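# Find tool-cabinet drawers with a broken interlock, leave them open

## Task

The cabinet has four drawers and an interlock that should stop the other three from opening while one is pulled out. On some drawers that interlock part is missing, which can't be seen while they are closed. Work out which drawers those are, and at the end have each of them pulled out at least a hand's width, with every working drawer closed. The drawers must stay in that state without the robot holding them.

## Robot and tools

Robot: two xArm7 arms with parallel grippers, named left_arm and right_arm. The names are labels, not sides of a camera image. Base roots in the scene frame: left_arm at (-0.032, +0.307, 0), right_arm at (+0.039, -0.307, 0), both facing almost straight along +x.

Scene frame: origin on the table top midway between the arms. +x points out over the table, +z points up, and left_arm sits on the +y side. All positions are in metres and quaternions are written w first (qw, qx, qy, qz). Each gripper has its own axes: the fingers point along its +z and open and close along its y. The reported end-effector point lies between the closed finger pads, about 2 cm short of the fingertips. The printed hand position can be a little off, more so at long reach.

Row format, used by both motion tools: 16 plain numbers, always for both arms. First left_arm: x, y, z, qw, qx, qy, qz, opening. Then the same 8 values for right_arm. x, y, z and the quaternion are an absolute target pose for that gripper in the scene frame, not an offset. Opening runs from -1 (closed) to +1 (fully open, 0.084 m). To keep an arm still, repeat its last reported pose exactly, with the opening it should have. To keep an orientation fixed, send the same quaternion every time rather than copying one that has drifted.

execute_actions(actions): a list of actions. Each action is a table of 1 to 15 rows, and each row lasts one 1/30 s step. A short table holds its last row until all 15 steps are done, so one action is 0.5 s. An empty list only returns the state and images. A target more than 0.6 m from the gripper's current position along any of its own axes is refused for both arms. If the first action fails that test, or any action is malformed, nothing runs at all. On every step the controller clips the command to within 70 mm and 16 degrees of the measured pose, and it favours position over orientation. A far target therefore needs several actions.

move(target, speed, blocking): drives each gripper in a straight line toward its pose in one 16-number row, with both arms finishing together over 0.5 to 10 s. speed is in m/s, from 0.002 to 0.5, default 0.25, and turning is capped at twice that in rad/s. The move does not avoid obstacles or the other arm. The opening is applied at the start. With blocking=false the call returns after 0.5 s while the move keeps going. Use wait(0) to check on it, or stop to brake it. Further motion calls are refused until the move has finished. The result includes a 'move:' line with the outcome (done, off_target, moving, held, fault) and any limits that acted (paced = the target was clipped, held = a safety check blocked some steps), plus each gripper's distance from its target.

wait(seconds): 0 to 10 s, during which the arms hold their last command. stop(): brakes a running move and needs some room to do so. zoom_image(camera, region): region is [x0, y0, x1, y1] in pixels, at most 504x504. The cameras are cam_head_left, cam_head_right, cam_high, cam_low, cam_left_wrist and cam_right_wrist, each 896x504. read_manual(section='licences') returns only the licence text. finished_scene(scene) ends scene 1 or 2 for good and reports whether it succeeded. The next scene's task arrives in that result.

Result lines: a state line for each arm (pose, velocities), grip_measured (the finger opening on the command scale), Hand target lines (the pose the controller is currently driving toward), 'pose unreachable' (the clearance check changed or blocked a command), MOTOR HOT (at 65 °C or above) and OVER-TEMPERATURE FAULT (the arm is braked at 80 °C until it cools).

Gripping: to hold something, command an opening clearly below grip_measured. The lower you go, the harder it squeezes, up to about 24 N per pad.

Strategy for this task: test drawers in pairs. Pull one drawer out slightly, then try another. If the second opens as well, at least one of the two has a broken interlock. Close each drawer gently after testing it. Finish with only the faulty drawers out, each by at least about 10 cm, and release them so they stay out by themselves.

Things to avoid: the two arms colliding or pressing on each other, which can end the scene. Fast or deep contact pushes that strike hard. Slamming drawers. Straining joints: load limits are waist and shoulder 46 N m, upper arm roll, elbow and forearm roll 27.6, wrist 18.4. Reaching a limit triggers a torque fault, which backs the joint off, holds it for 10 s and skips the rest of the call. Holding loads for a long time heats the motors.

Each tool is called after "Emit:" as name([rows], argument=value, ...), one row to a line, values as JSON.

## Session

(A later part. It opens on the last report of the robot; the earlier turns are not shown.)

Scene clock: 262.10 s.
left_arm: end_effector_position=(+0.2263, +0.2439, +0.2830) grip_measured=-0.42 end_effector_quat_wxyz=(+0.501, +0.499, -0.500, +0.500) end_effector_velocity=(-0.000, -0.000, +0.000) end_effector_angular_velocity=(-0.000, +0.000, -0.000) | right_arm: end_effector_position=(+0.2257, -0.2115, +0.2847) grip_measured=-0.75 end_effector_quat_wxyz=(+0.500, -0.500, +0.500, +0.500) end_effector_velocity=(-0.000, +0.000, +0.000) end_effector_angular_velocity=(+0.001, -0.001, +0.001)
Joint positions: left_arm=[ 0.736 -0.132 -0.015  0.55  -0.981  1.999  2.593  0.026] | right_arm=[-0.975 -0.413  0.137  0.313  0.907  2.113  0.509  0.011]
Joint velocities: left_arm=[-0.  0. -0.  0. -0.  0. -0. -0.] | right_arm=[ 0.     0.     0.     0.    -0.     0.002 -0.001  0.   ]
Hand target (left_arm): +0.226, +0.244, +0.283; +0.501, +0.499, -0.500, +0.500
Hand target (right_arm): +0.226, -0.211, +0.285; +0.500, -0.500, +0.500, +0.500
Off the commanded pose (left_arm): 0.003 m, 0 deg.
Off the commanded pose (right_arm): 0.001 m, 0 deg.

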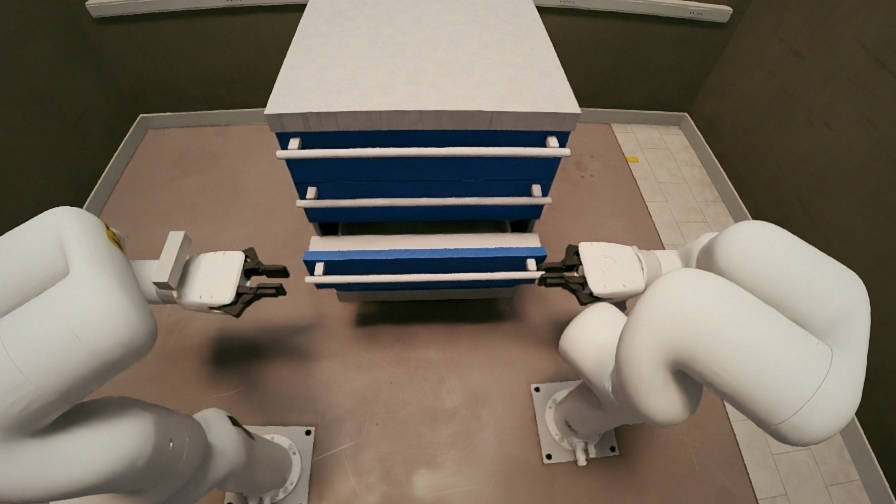

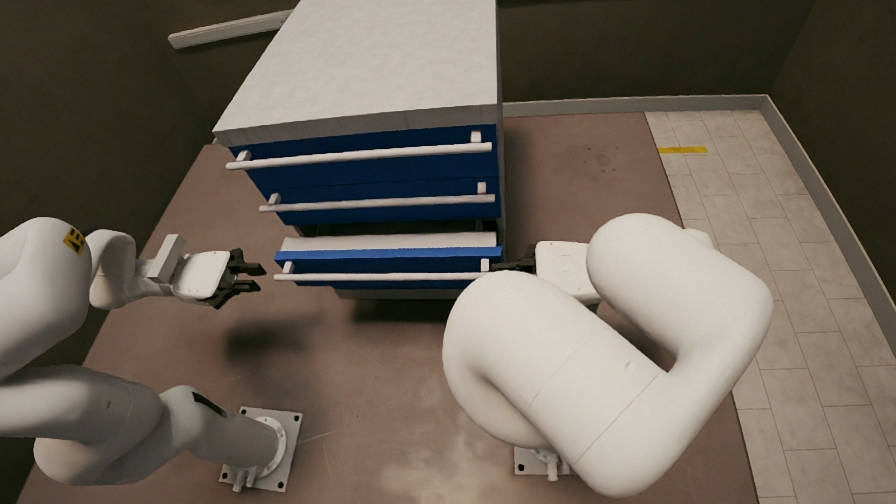

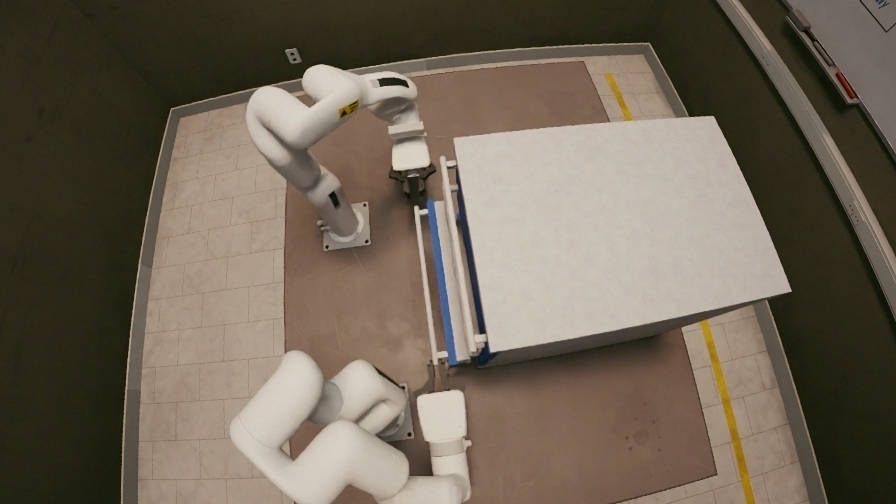

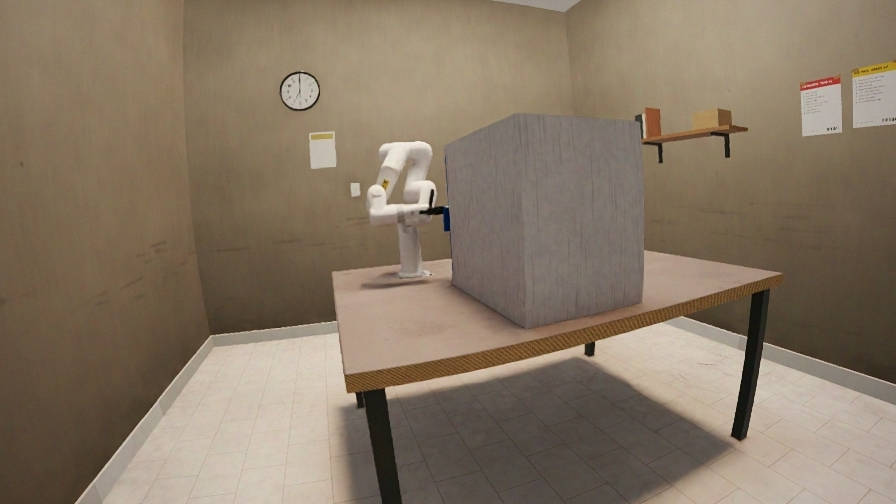

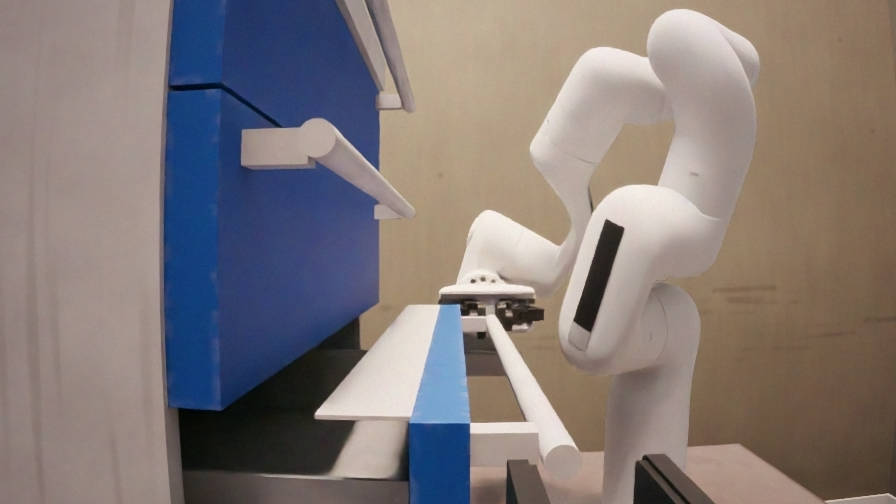

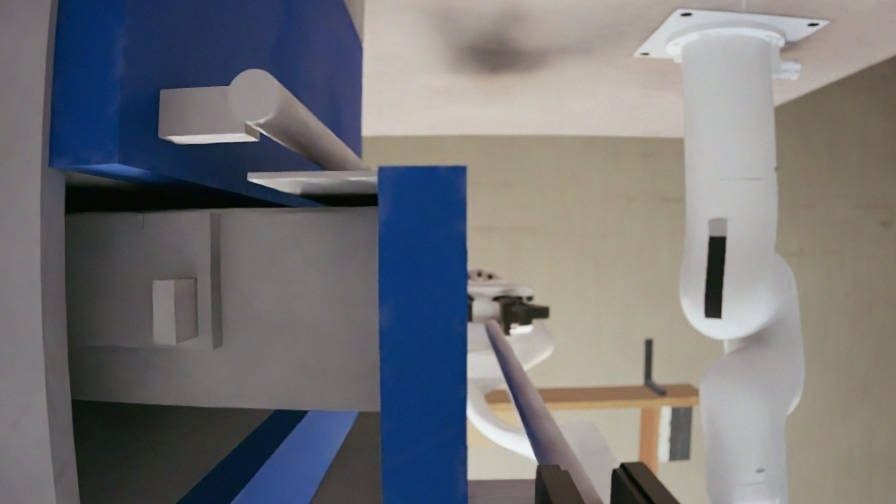

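Emit:
execute_actions([
  [[0.226,0.241,0.284,0.5,0.5,-0.5,0.5,-0.4,0.2257,-0.212,0.285,0.5,-0.5,0.5,0.5,-0.6],[0.2255,0.237,0.285,0.5,0.5,-0.5,0.5,-0.4,0.2257,-0.212,0.285,0.5,-0.5,0.5,0.5,-0.4],[0.225,0.232,0.285,0.5,0.5,-0.5,0.5,-0.4,0.2257,-0.212,0.285,0.5,-0.5,0.5,0.5,-0.4],[0.225,0.227,0.285,0.5,0.5,-0.5,0.5,-0.4,0.2257,-0.212,0.285,0.5,-0.5,0.5,0.5,-0.4],[0.225,0.222,0.285,0.5,0.5,-0.5,0.5,-0.4,0.2257,-0.214,0.285,0.5,-0.5,0.5,0.5,-0.4],[0.225,0.217,0.285,0.5,0.5,-0.5,0.5,-0.4,0.2257,-0.218,0.285,0.5,-0.5,0.5,0.5,-0.4],[0.225,0.212,0.285,0.5,0.5,-0.5,0.5,-0.4,0.2257,-0.224,0.285,0.5,-0.5,0.5,0.5,-0.4],[0.225,0.208,0.285,0.5,0.5,-0.5,0.5,-0.4,0.2257,-0.231,0.285,0.5,-0.5,0.5,0.5,-0.4],[0.225,0.204,0.285,0.5,0.5,-0.5,0.5,-0.4,0.2257,-0.238,0.285,0.5,-0.5,0.5,0.5,-0.4],[0.225,0.201,0.285,0.5,0.5,-0.5,0.5,-0.4,0.226,-0.245,0.285,0.5,-0.5,0.5,0.5,-0.4],[0.225,0.198,0.285,0.5,0.5,-0.5,0.5,-0.4,0.227,-0.251,0.286,0.5,-0.5,0.5,0.5,-0.4],[0.225,0.196,0.285,0.5,0.5,-0.5,0.5,-0.4,0.229,-0.256,0.289,0.5,-0.5,0.5,0.5,-0.4],[0.225,0.195,0.285,0.5,0.5,-0.5,0.5,-0.4,0.233,-0.260,0.293,0.5,-0.5,0.5,0.5,-0.4],[0.224,0.195,0.285,0.5,0.5,-0.5,0.5,-0.4,0.238,-0.262,0.299,0.5,-0.5,0.5,0.5,-0.4],[0.2225,0.195,0.285,0.5,0.5,-0.5,0.5,-0.4,0.244,-0.263,0.306,0.5,-0.5,0.5,0.5,-0.4]],
  [[0.221,0.195,0.285,0.5,0.5,-0.5,0.5,-0.4,0.250,-0.263,0.314,0.5,-0.5,0.5,0.5,-0.4],[0.219,0.195,0.285,0.5,0.5,-0.5,0.5,-0.4,0.256,-0.263,0.322,0.5,-0.5,0.5,0.5,-0.4],[0.217,0.195,0.285,0.5,0.5,-0.5,0.5,-0.4,0.262,-0.263,0.330,0.5,-0.5,0.5,0.5,-0.4],[0.214,0.195,0.285,0.5,0.5,-0.5,0.5,-0.4,0.268,-0.263,0.338,0.5,-0.5,0.5,0.5,-0.4],[0.210,0.195,0.285,0.5,0.5,-0.5,0.5,-0.4,0.274,-0.263,0.346,0.5,-0.5,0.5,0.5,-0.4],[0.206,0.195,0.285,0.5,0.5,-0.5,0.5,-0.4,0.280,-0.263,0.354,0.5,-0.5,0.5,0.5,-0.4],[0.201,0.195,0.285,0.5,0.5,-0.5,0.5,-0.4,0.285,-0.263,0.361,0.5,-0.5,0.5,0.5,-0.4],[0.196,0.195,0.285,0.5,0.5,-0.5,0.5,-0.4,0.290,-0.262,0.368,0.5,-0.5,0.5,0.5,-0.4],[0.191,0.195,0.285,0.5,0.5,-0.5,0.5,-0.4,0.294,-0.260,0.374,0.5,-0.5,0.5,0.5,-0.4],[0.187,0.195,0.285,0.5,0.5,-0.5,0.5,-0.4,0.297,-0.257,0.379,0.5,-0.5,0.5,0.5,-0.4],[0.183,0.195,0.285,0.5,0.5,-0.5,0.5,-0.4,0.299,-0.254,0.382,0.5,-0.5,0.5,0.5,-0.4],[0.180,0.195,0.285,0.5,0.5,-0.5,0.5,-0.4,0.3005,-0.251,0.384,0.5,-0.5,0.5,0.5,-0.4],[0.178,0.195,0.285,0.5,0.5,-0.5,0.5,-0.4,0.3005,-0.249,0.384,0.5,-0.5,0.5,0.5,-0.4],[0.177,0.195,0.285,0.5,0.5,-0.5,0.5,-0.4,0.3005,-0.248,0.384,0.5,-0.5,0.5,0.5,-0.4],[0.177,0.195,0.285,0.5,0.5,-0.5,0.5,-0.4,0.3005,-0.248,0.384,0.5,-0.5,0.5,0.5,-0.4]],
])

Emit:
execute_actions(actions=[])

Scene clock: 320.70 s.
left_arm: end_effector_position=(+0.1815, +0.1951, +0.2848) grip_measured=-0.42 end_effector_quat_wxyz=(+0.499, +0.500, -0.500, +0.501) end_effector_velocity=(-0.073, +0.001, +0.000) end_effector_angular_velocity=(+0.004, +0.009, -0.009) | right_arm: end_effector_position=(+0.2976, -0.2507, +0.3823) grip_measured=-0.42 end_effector_quat_wxyz=(+0.500, -0.502, +0.498, +0.500) end_effector_velocity=(+0.039, +0.066, +0.038) end_effector_angular_velocity=(-0.011, +0.048, +0.003)
Joint positions: left_arm=[ 0.721 -0.379 -0.027  0.327 -1.019  2.001  2.563  0.026] | right_arm=[-0.96  -0.332  0.155  0.654  1.088  2.232  0.789  0.026]
Joint velocities: left_arm=[ 0.089 -0.22   0.107 -0.168  0.182  0.112  0.004 -0.   ] | right_arm=[ 0.079 -0.138  0.13  -0.021  0.276 -0.064  0.249 -0.   ]
Hand target (left_arm): +0.177, +0.195, +0.285; +0.500, +0.500, -0.500, +0.500
Hand target (right_arm): +0.300, -0.248, +0.384; +0.500, -0.500, +0.500, +0.500
Off the commanded pose (left_arm): 0.004 m, 0 deg.
Off the commanded pose (right_arm): 0.004 m, 0 deg.

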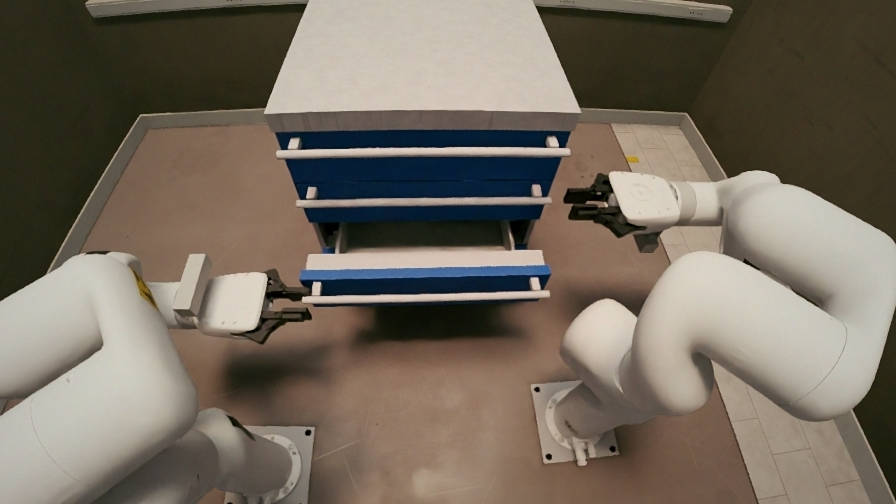

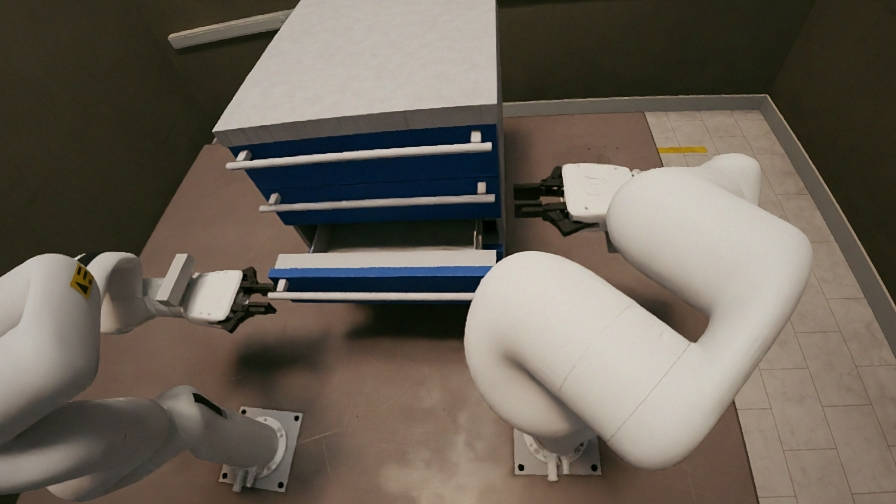

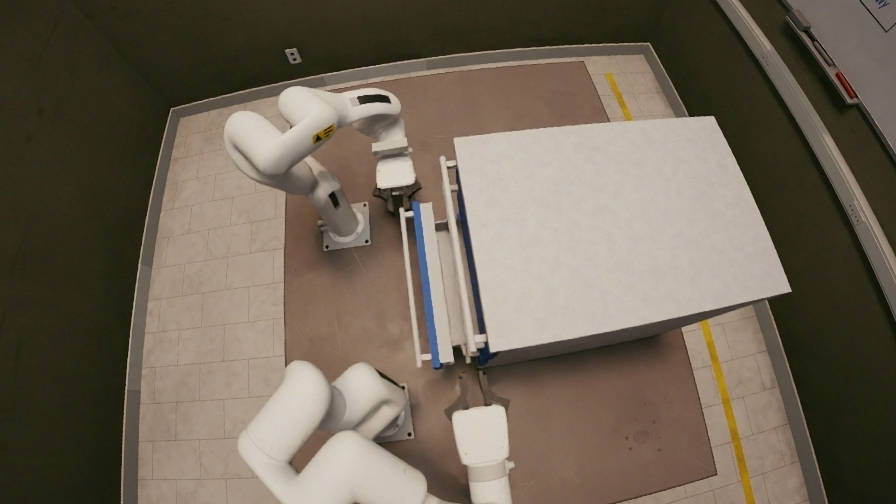

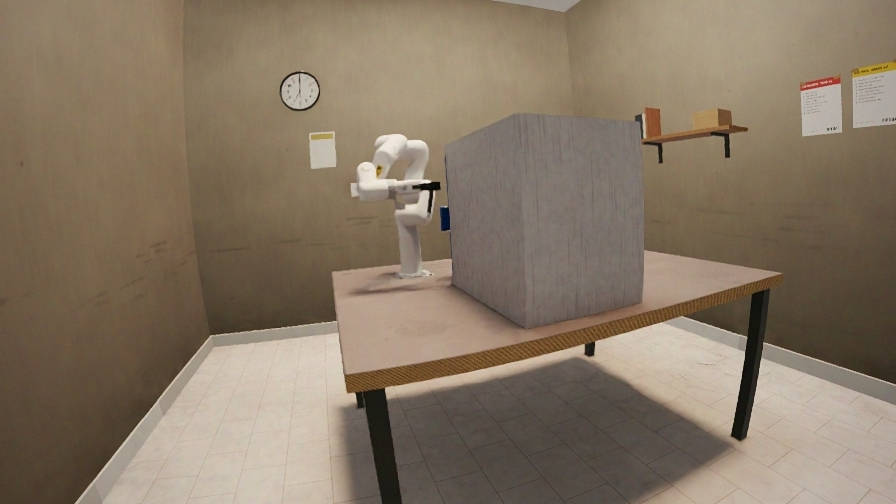

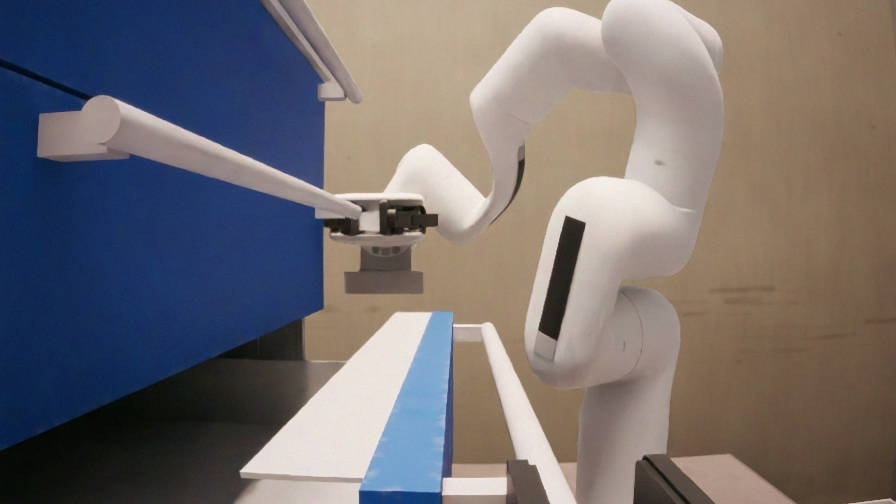

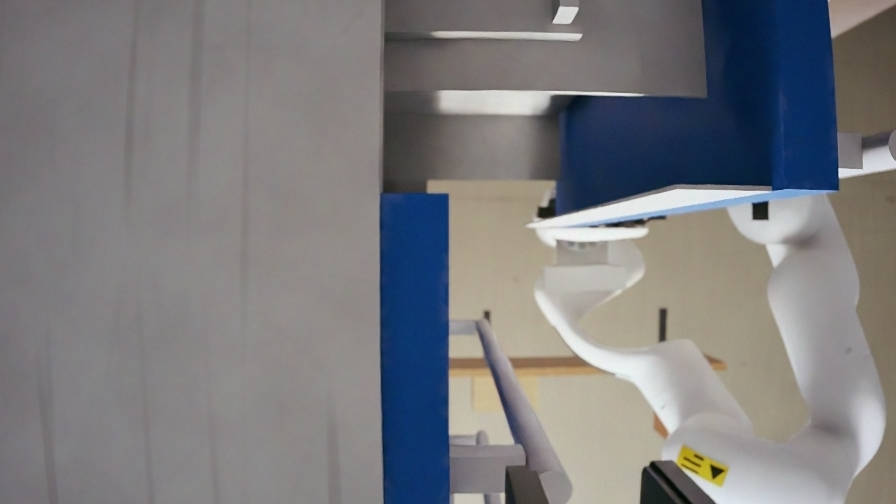

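Scene clock: 320.70 s.
left_arm: end_effector_position=(+0.1815, +0.1951, +0.2848) grip_measured=-0.42 end_effector_quat_wxyz=(+0.499, +0.500, -0.500, +0.501) end_effector_velocity=(-0.073, +0.001, +0.000) end_effector_angular_velocity=(+0.004, +0.009, -0.009) | right_arm: end_effector_position=(+0.2976, -0.2507, +0.3823) grip_measured=-0.42 end_effector_quat_wxyz=(+0.500, -0.502, +0.498, +0.500) end_effector_velocity=(+0.039, +0.066, +0.038) end_effector_angular_velocity=(-0.011, +0.048, +0.003)
Joint positions: left_arm=[ 0.721 -0.379 -0.027  0.327 -1.019  2.001  2.563  0.026] | right_arm=[-0.96  -0.332  0.155  0.654  1.088  2.232  0.789  0.026]
Joint velocities: left_arm=[ 0.089 -0.22   0.107 -0.168  0.182  0.112  0.004 -0.   ] | right_arm=[ 0.079 -0.138  0.13  -0.021  0.276 -0.064  0.249 -0.   ]
Hand target (left_arm): +0.177, +0.195, +0.285; +0.500, +0.500, -0.500, +0.500
Hand target (right_arm): +0.300, -0.248, +0.384; +0.500, -0.500, +0.500, +0.500
Off the commanded pose (left_arm): 0.004 m, 0 deg.
Off the commanded pose (right_arm): 0.004 m, 0 deg.

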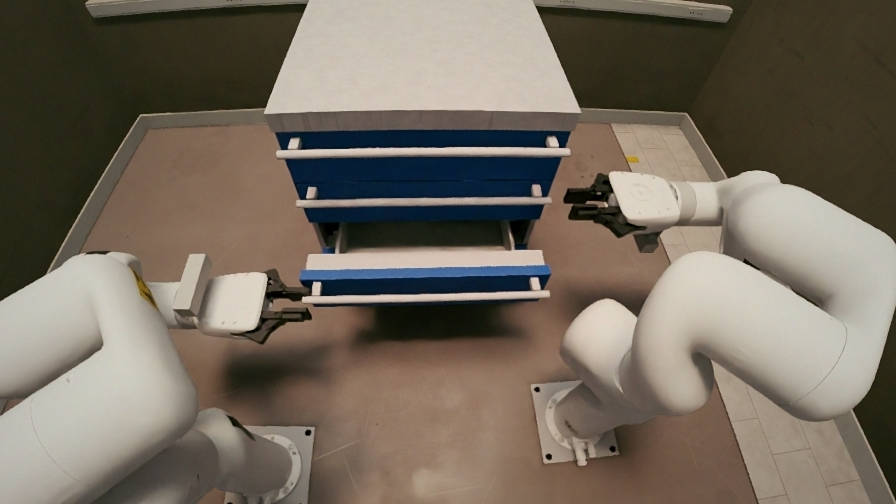

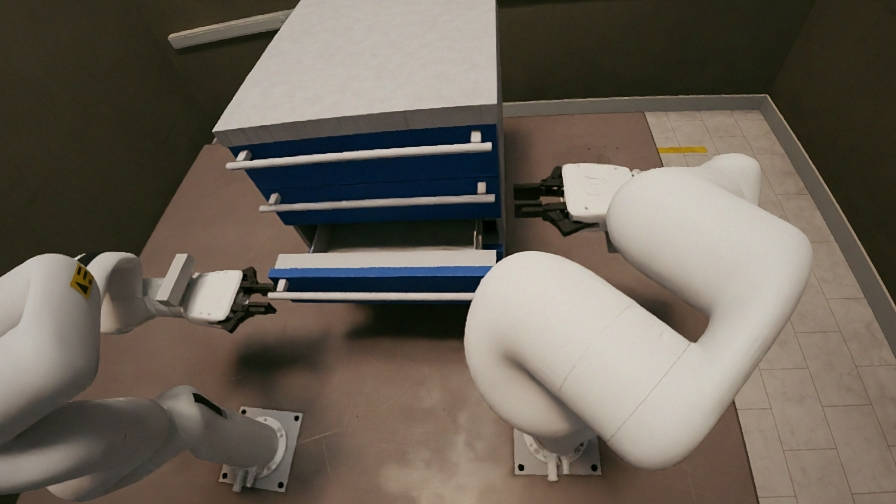

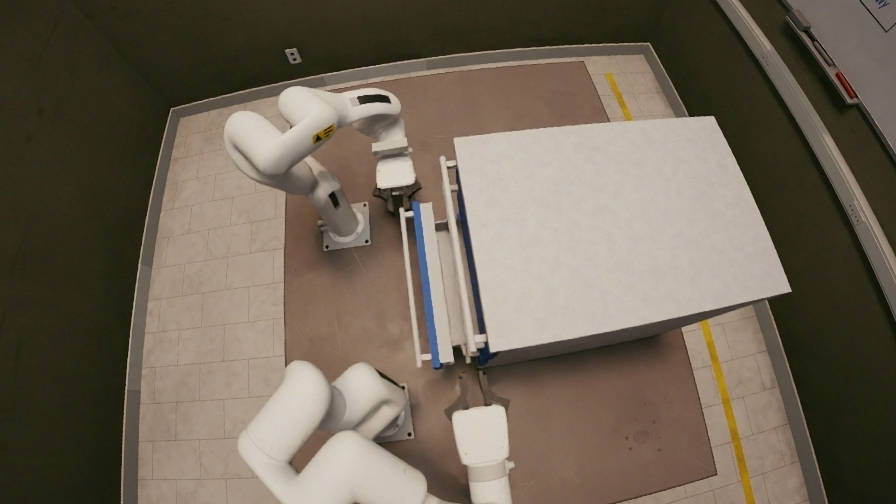

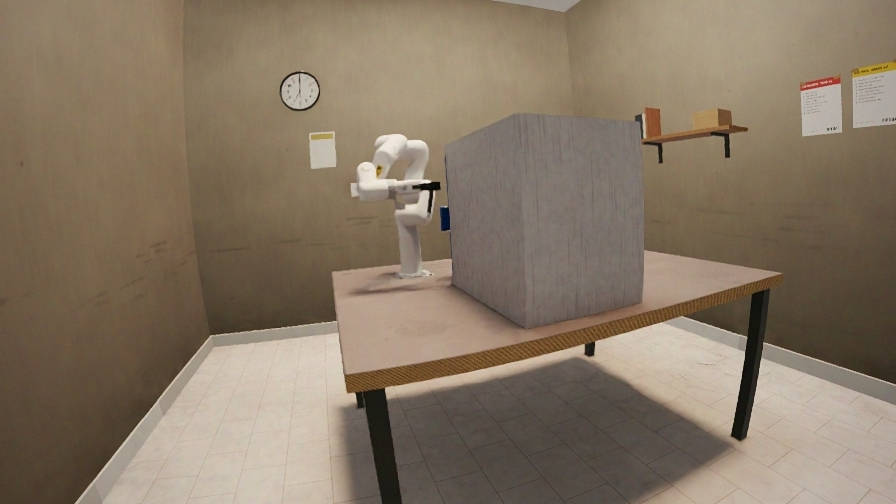

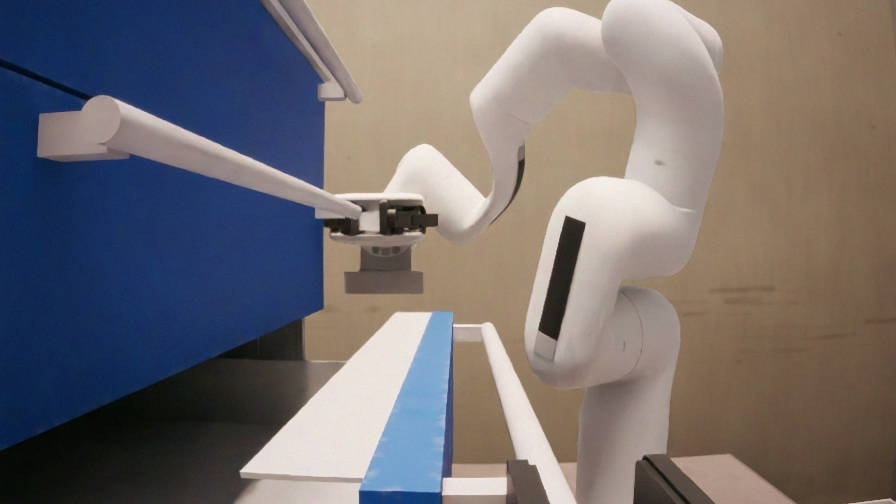

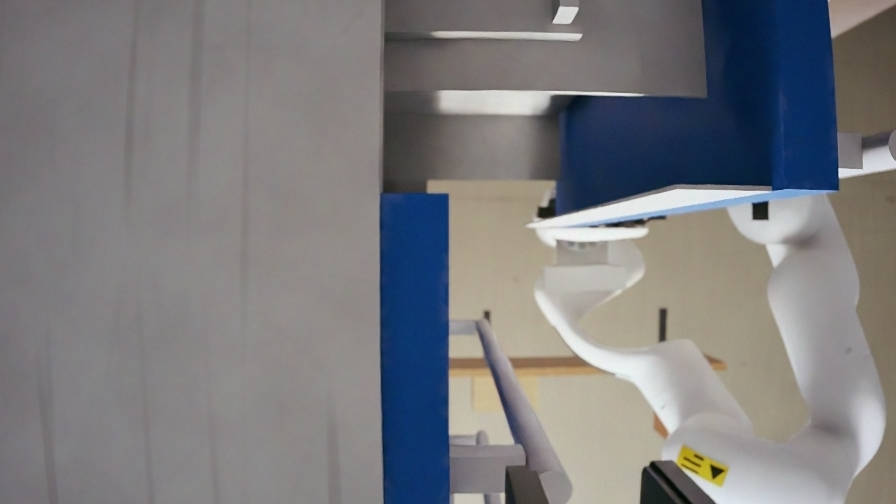

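Emit:
execute_actions([
  [[0.179,0.195,0.285,0.5,0.5,-0.5,0.5,-0.4,0.3005,-0.244,0.384,0.5,-0.5,0.5,0.5,-0.4],[0.181,0.195,0.285,0.5,0.5,-0.5,0.5,-0.4,0.3005,-0.238,0.384,0.5,-0.5,0.5,0.5,-0.4],[0.183,0.196,0.285,0.5,0.5,-0.5,0.5,-0.4,0.3005,-0.232,0.384,0.5,-0.5,0.5,0.5,-0.4],[0.183,0.199,0.285,0.5,0.5,-0.5,0.5,-0.4,0.3005,-0.226,0.384,0.5,-0.5,0.5,0.5,-0.4],[0.183,0.203,0.285,0.5,0.5,-0.5,0.5,-0.4,0.3005,-0.221,0.384,0.5,-0.5,0.5,0.5,-0.4],[0.183,0.208,0.285,0.5,0.5,-0.5,0.5,-0.4,0.3005,-0.217,0.384,0.5,-0.5,0.5,0.5,-0.4],[0.183,0.214,0.285,0.5,0.5,-0.5,0.5,-0.4,0.3005,-0.214,0.384,0.5,-0.5,0.5,0.5,-0.45],[0.183,0.220,0.285,0.5,0.5,-0.5,0.5,-0.4,0.3005,-0.212,0.384,0.5,-0.5,0.5,0.5,-0.52],[0.183,0.226,0.285,0.5,0.5,-0.5,0.5,-0.4,0.3005,-0.212,0.384,0.5,-0.5,0.5,0.5,-0.59],[0.183,0.232,0.285,0.5,0.5,-0.5,0.5,-0.4,0.3005,-0.212,0.384,0.5,-0.5,0.5,0.5,-0.66],[0.183,0.237,0.286,0.5,0.5,-0.5,0.5,-0.4,0.3005,-0.212,0.384,0.5,-0.5,0.5,0.5,-0.73],[0.183,0.241,0.288,0.5,0.5,-0.5,0.5,-0.4,0.3005,-0.212,0.384,0.5,-0.5,0.5,0.5,-0.8],[0.184,0.244,0.292,0.5,0.5,-0.5,0.5,-0.4,0.3005,-0.212,0.384,0.5,-0.5,0.5,0.5,-0.88],[0.186,0.246,0.297,0.5,0.5,-0.5,0.5,-0.4,0.3005,-0.212,0.384,0.5,-0.5,0.5,0.5,-0.95],[0.188,0.247,0.303,0.5,0.5,-0.5,0.5,-0.4,0.2995,-0.212,0.384,0.5,-0.5,0.5,0.5,-1]],
  [[0.191,0.247,0.310,0.5,0.5,-0.5,0.5,-0.4,0.2975,-0.212,0.384,0.5,-0.5,0.5,0.5,-1],[0.194,0.247,0.317,0.5,0.5,-0.5,0.5,-0.4,0.2945,-0.212,0.384,0.5,-0.5,0.5,0.5,-1],[0.198,0.247,0.324,0.5,0.5,-0.5,0.5,-0.4,0.290,-0.212,0.384,0.5,-0.5,0.5,0.5,-1],[0.202,0.247,0.331,0.5,0.5,-0.5,0.5,-0.4,0.285,-0.212,0.384,0.5,-0.5,0.5,0.5,-1],[0.206,0.247,0.338,0.5,0.5,-0.5,0.5,-0.4,0.279,-0.212,0.384,0.5,-0.5,0.5,0.5,-1],[0.210,0.247,0.345,0.5,0.5,-0.5,0.5,-0.4,0.273,-0.212,0.384,0.5,-0.5,0.5,0.5,-1],[0.214,0.247,0.352,0.5,0.5,-0.5,0.5,-0.4,0.267,-0.212,0.384,0.5,-0.5,0.5,0.5,-1],[0.218,0.247,0.359,0.5,0.5,-0.5,0.5,-0.4,0.261,-0.212,0.384,0.5,-0.5,0.5,0.5,-1],[0.221,0.247,0.365,0.5,0.5,-0.5,0.5,-0.4,0.255,-0.212,0.384,0.5,-0.5,0.5,0.5,-1],[0.224,0.247,0.371,0.5,0.5,-0.5,0.5,-0.4,0.249,-0.212,0.384,0.5,-0.5,0.5,0.5,-1],[0.226,0.247,0.376,0.5,0.5,-0.5,0.5,-0.4,0.244,-0.212,0.384,0.5,-0.5,0.5,0.5,-1],[0.228,0.247,0.380,0.5,0.5,-0.5,0.5,-0.4,0.239,-0.212,0.384,0.5,-0.5,0.5,0.5,-1],[0.229,0.247,0.382,0.5,0.5,-0.5,0.5,-0.4,0.235,-0.212,0.384,0.5,-0.5,0.5,0.5,-1],[0.230,0.247,0.384,0.5,0.5,-0.5,0.5,-0.4,0.232,-0.212,0.384,0.5,-0.5,0.5,0.5,-1],[0.230,0.247,0.384,0.5,0.5,-0.5,0.5,-0.4,0.230,-0.212,0.384,0.5,-0.5,0.5,0.5,-1]],
])

Scene clock: 368.97 s.
left_arm: end_effector_position=(+0.2266, +0.2469, +0.3790) grip_measured=-0.42 end_effector_quat_wxyz=(+0.500, +0.498, -0.501, +0.501) end_effector_velocity=(+0.055, +0.001, +0.093) end_effector_angular_velocity=(+0.010, +0.015, +0.012) | right_arm: end_effector_position=(+0.2410, -0.2120, +0.3837) grip_measured=-0.75 end_effector_quat_wxyz=(+0.501, -0.500, +0.501, +0.499) end_effector_velocity=(-0.132, -0.000, -0.001) end_effector_angular_velocity=(-0.009, +0.007, +0.006)
Joint positions: left_arm=[ 0.747 -0.332  0.015  0.636 -1.079  2.168  2.329  0.026] | right_arm=[-0.964 -0.604  0.094  0.448  1.079  2.313  0.83   0.011]
Joint velocities: left_arm=[-0.036 -0.019 -0.047  0.226 -0.225  0.049 -0.31   0.   ] | right_arm=[-0.111 -0.364 -0.279 -0.233 -0.314  0.275 -0.014  0.   ]
Hand target (left_arm): +0.230, +0.247, +0.384; +0.500, +0.499, -0.500, +0.500
Hand target (right_arm): +0.231, -0.211, +0.384; +0.500, -0.500, +0.500, +0.500
Off the commanded pose (left_arm): 0.006 m, 0 deg.
Off the commanded pose (right_arm): 0.011 m, 0 deg.

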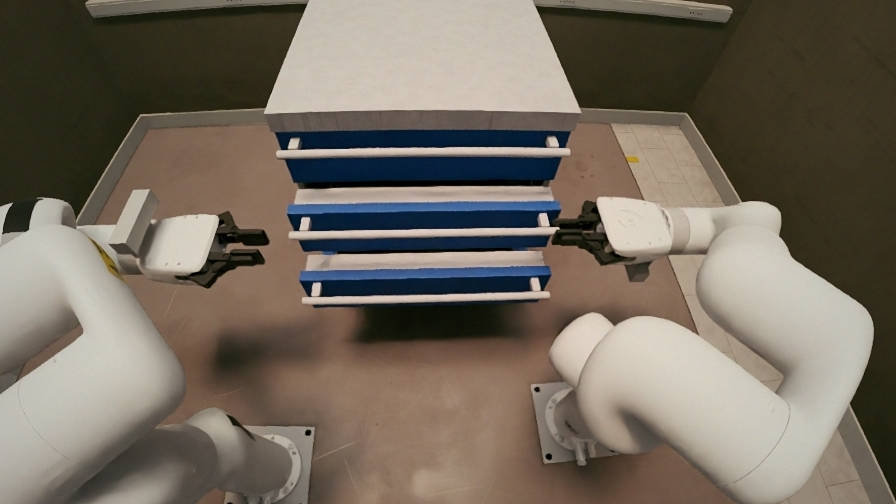

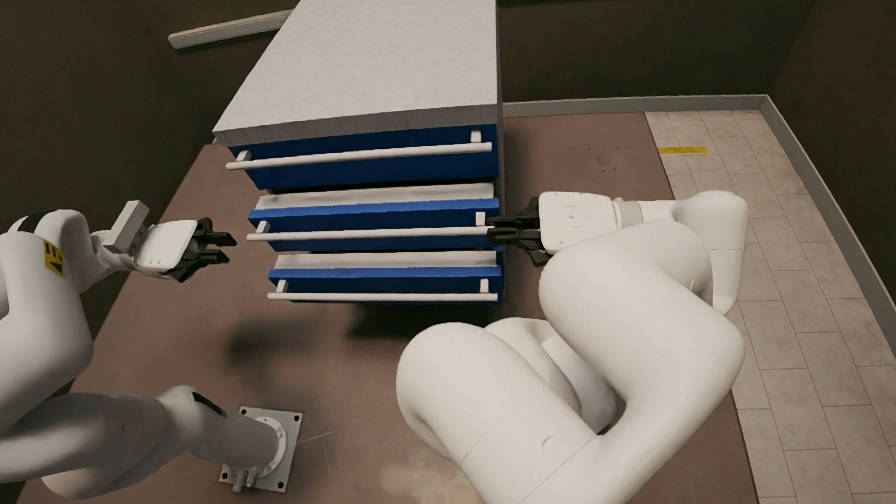

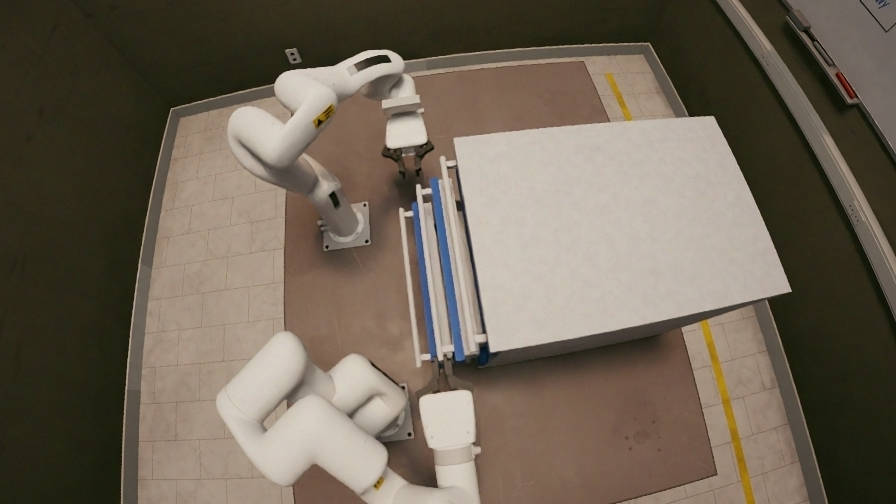

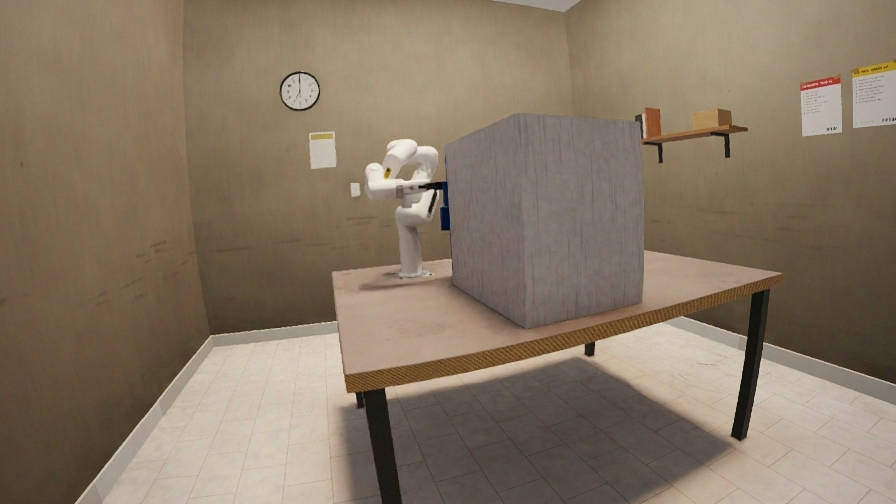

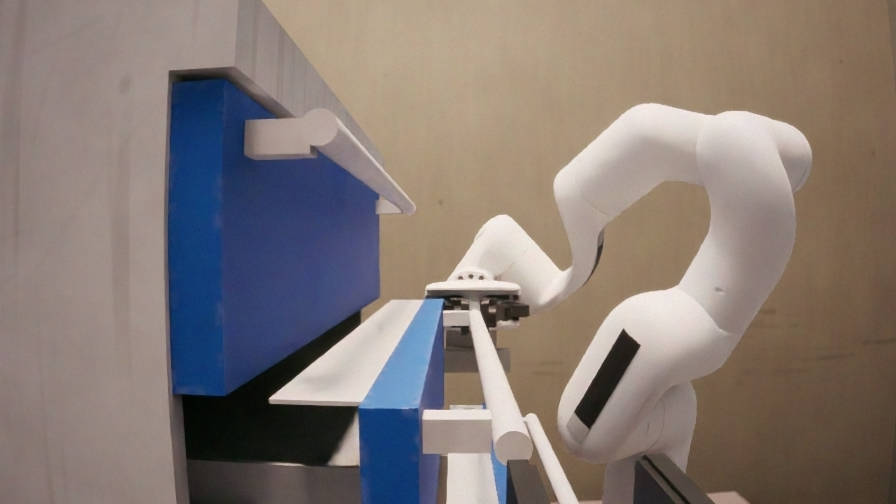

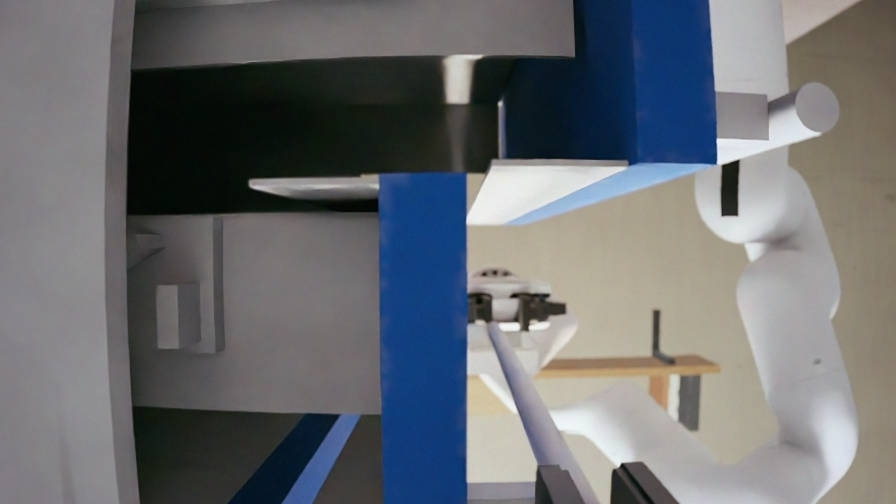

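A ramp tip appears. Confirming with a fresh image.

Emit:
execute_actions(actions=[])

Scene clock: 373.00 s.
left_arm: end_effector_position=(+0.2298, +0.2470, +0.3839) grip_measured=-0.42 end_effector_quat_wxyz=(+0.500, +0.499, -0.500, +0.500) end_effector_velocity=(-0.000, -0.000, +0.000) end_effector_angular_velocity=(+0.000, -0.000, -0.001) | right_arm: end_effector_position=(+0.2311, -0.2113, +0.3838) grip_measured=-0.75 end_effector_quat_wxyz=(+0.500, -0.500, +0.500, +0.500) end_effector_velocity=(-0.000, +0.000, +0.000) end_effector_angular_velocity=(-0.000, +0.000, +0.000)
Joint positions: left_arm=[ 0.745 -0.332  0.012  0.648 -1.092  2.17   2.31   0.026] | right_arm=[-0.971 -0.63   0.075  0.432  1.057  2.335  0.829  0.011]
Joint velocities: left_arm=[-0. -0. -0.  0.  0.  0. -0.  0.] | right_arm=[ 0. -0. -0.  0.  0.  0.  0. -0.]
Hand target (left_arm): +0.230, +0.247, +0.384; +0.500, +0.499, -0.500, +0.500
Hand target (right_arm): +0.231, -0.211, +0.384; +0.500, -0.500, +0.500, +0.500
Off the commanded pose (left_arm): 0.000 m, 0 deg.
Off the commanded pose (right_arm): 0.001 m, 0 deg.

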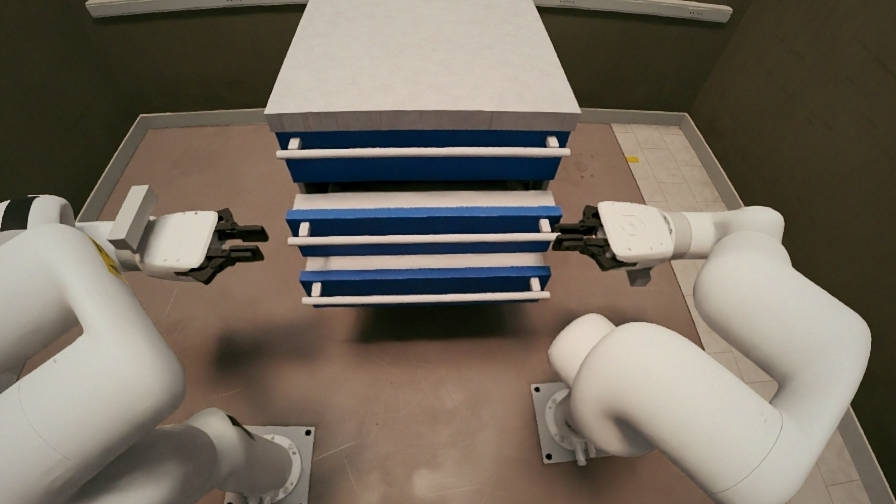

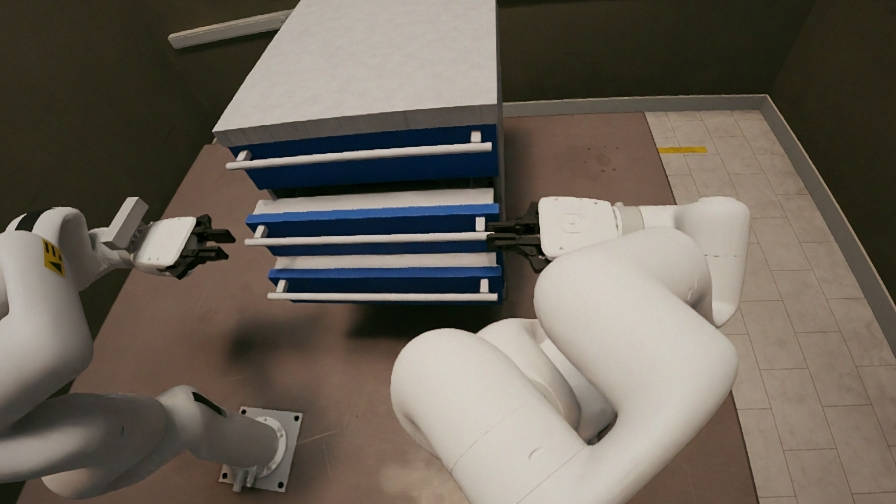

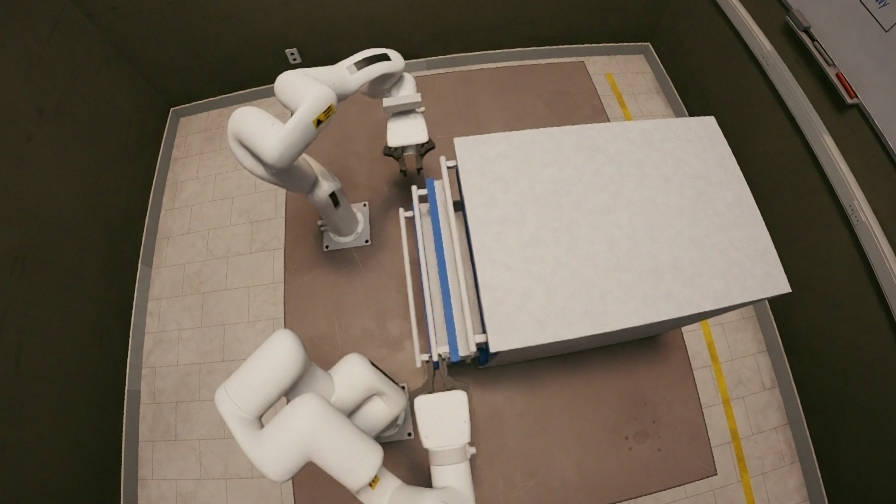

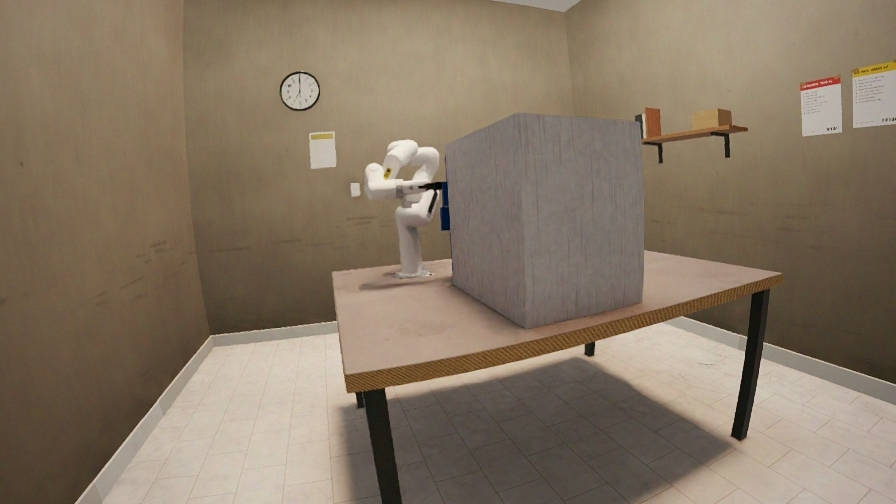

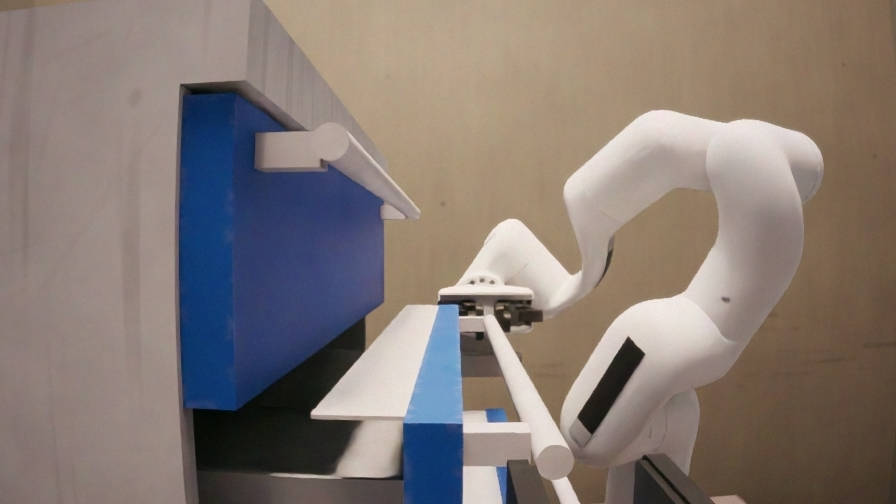

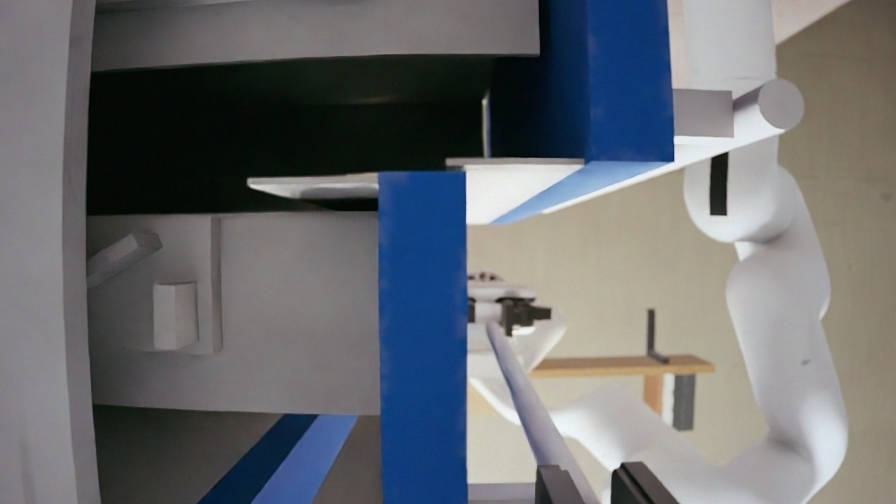

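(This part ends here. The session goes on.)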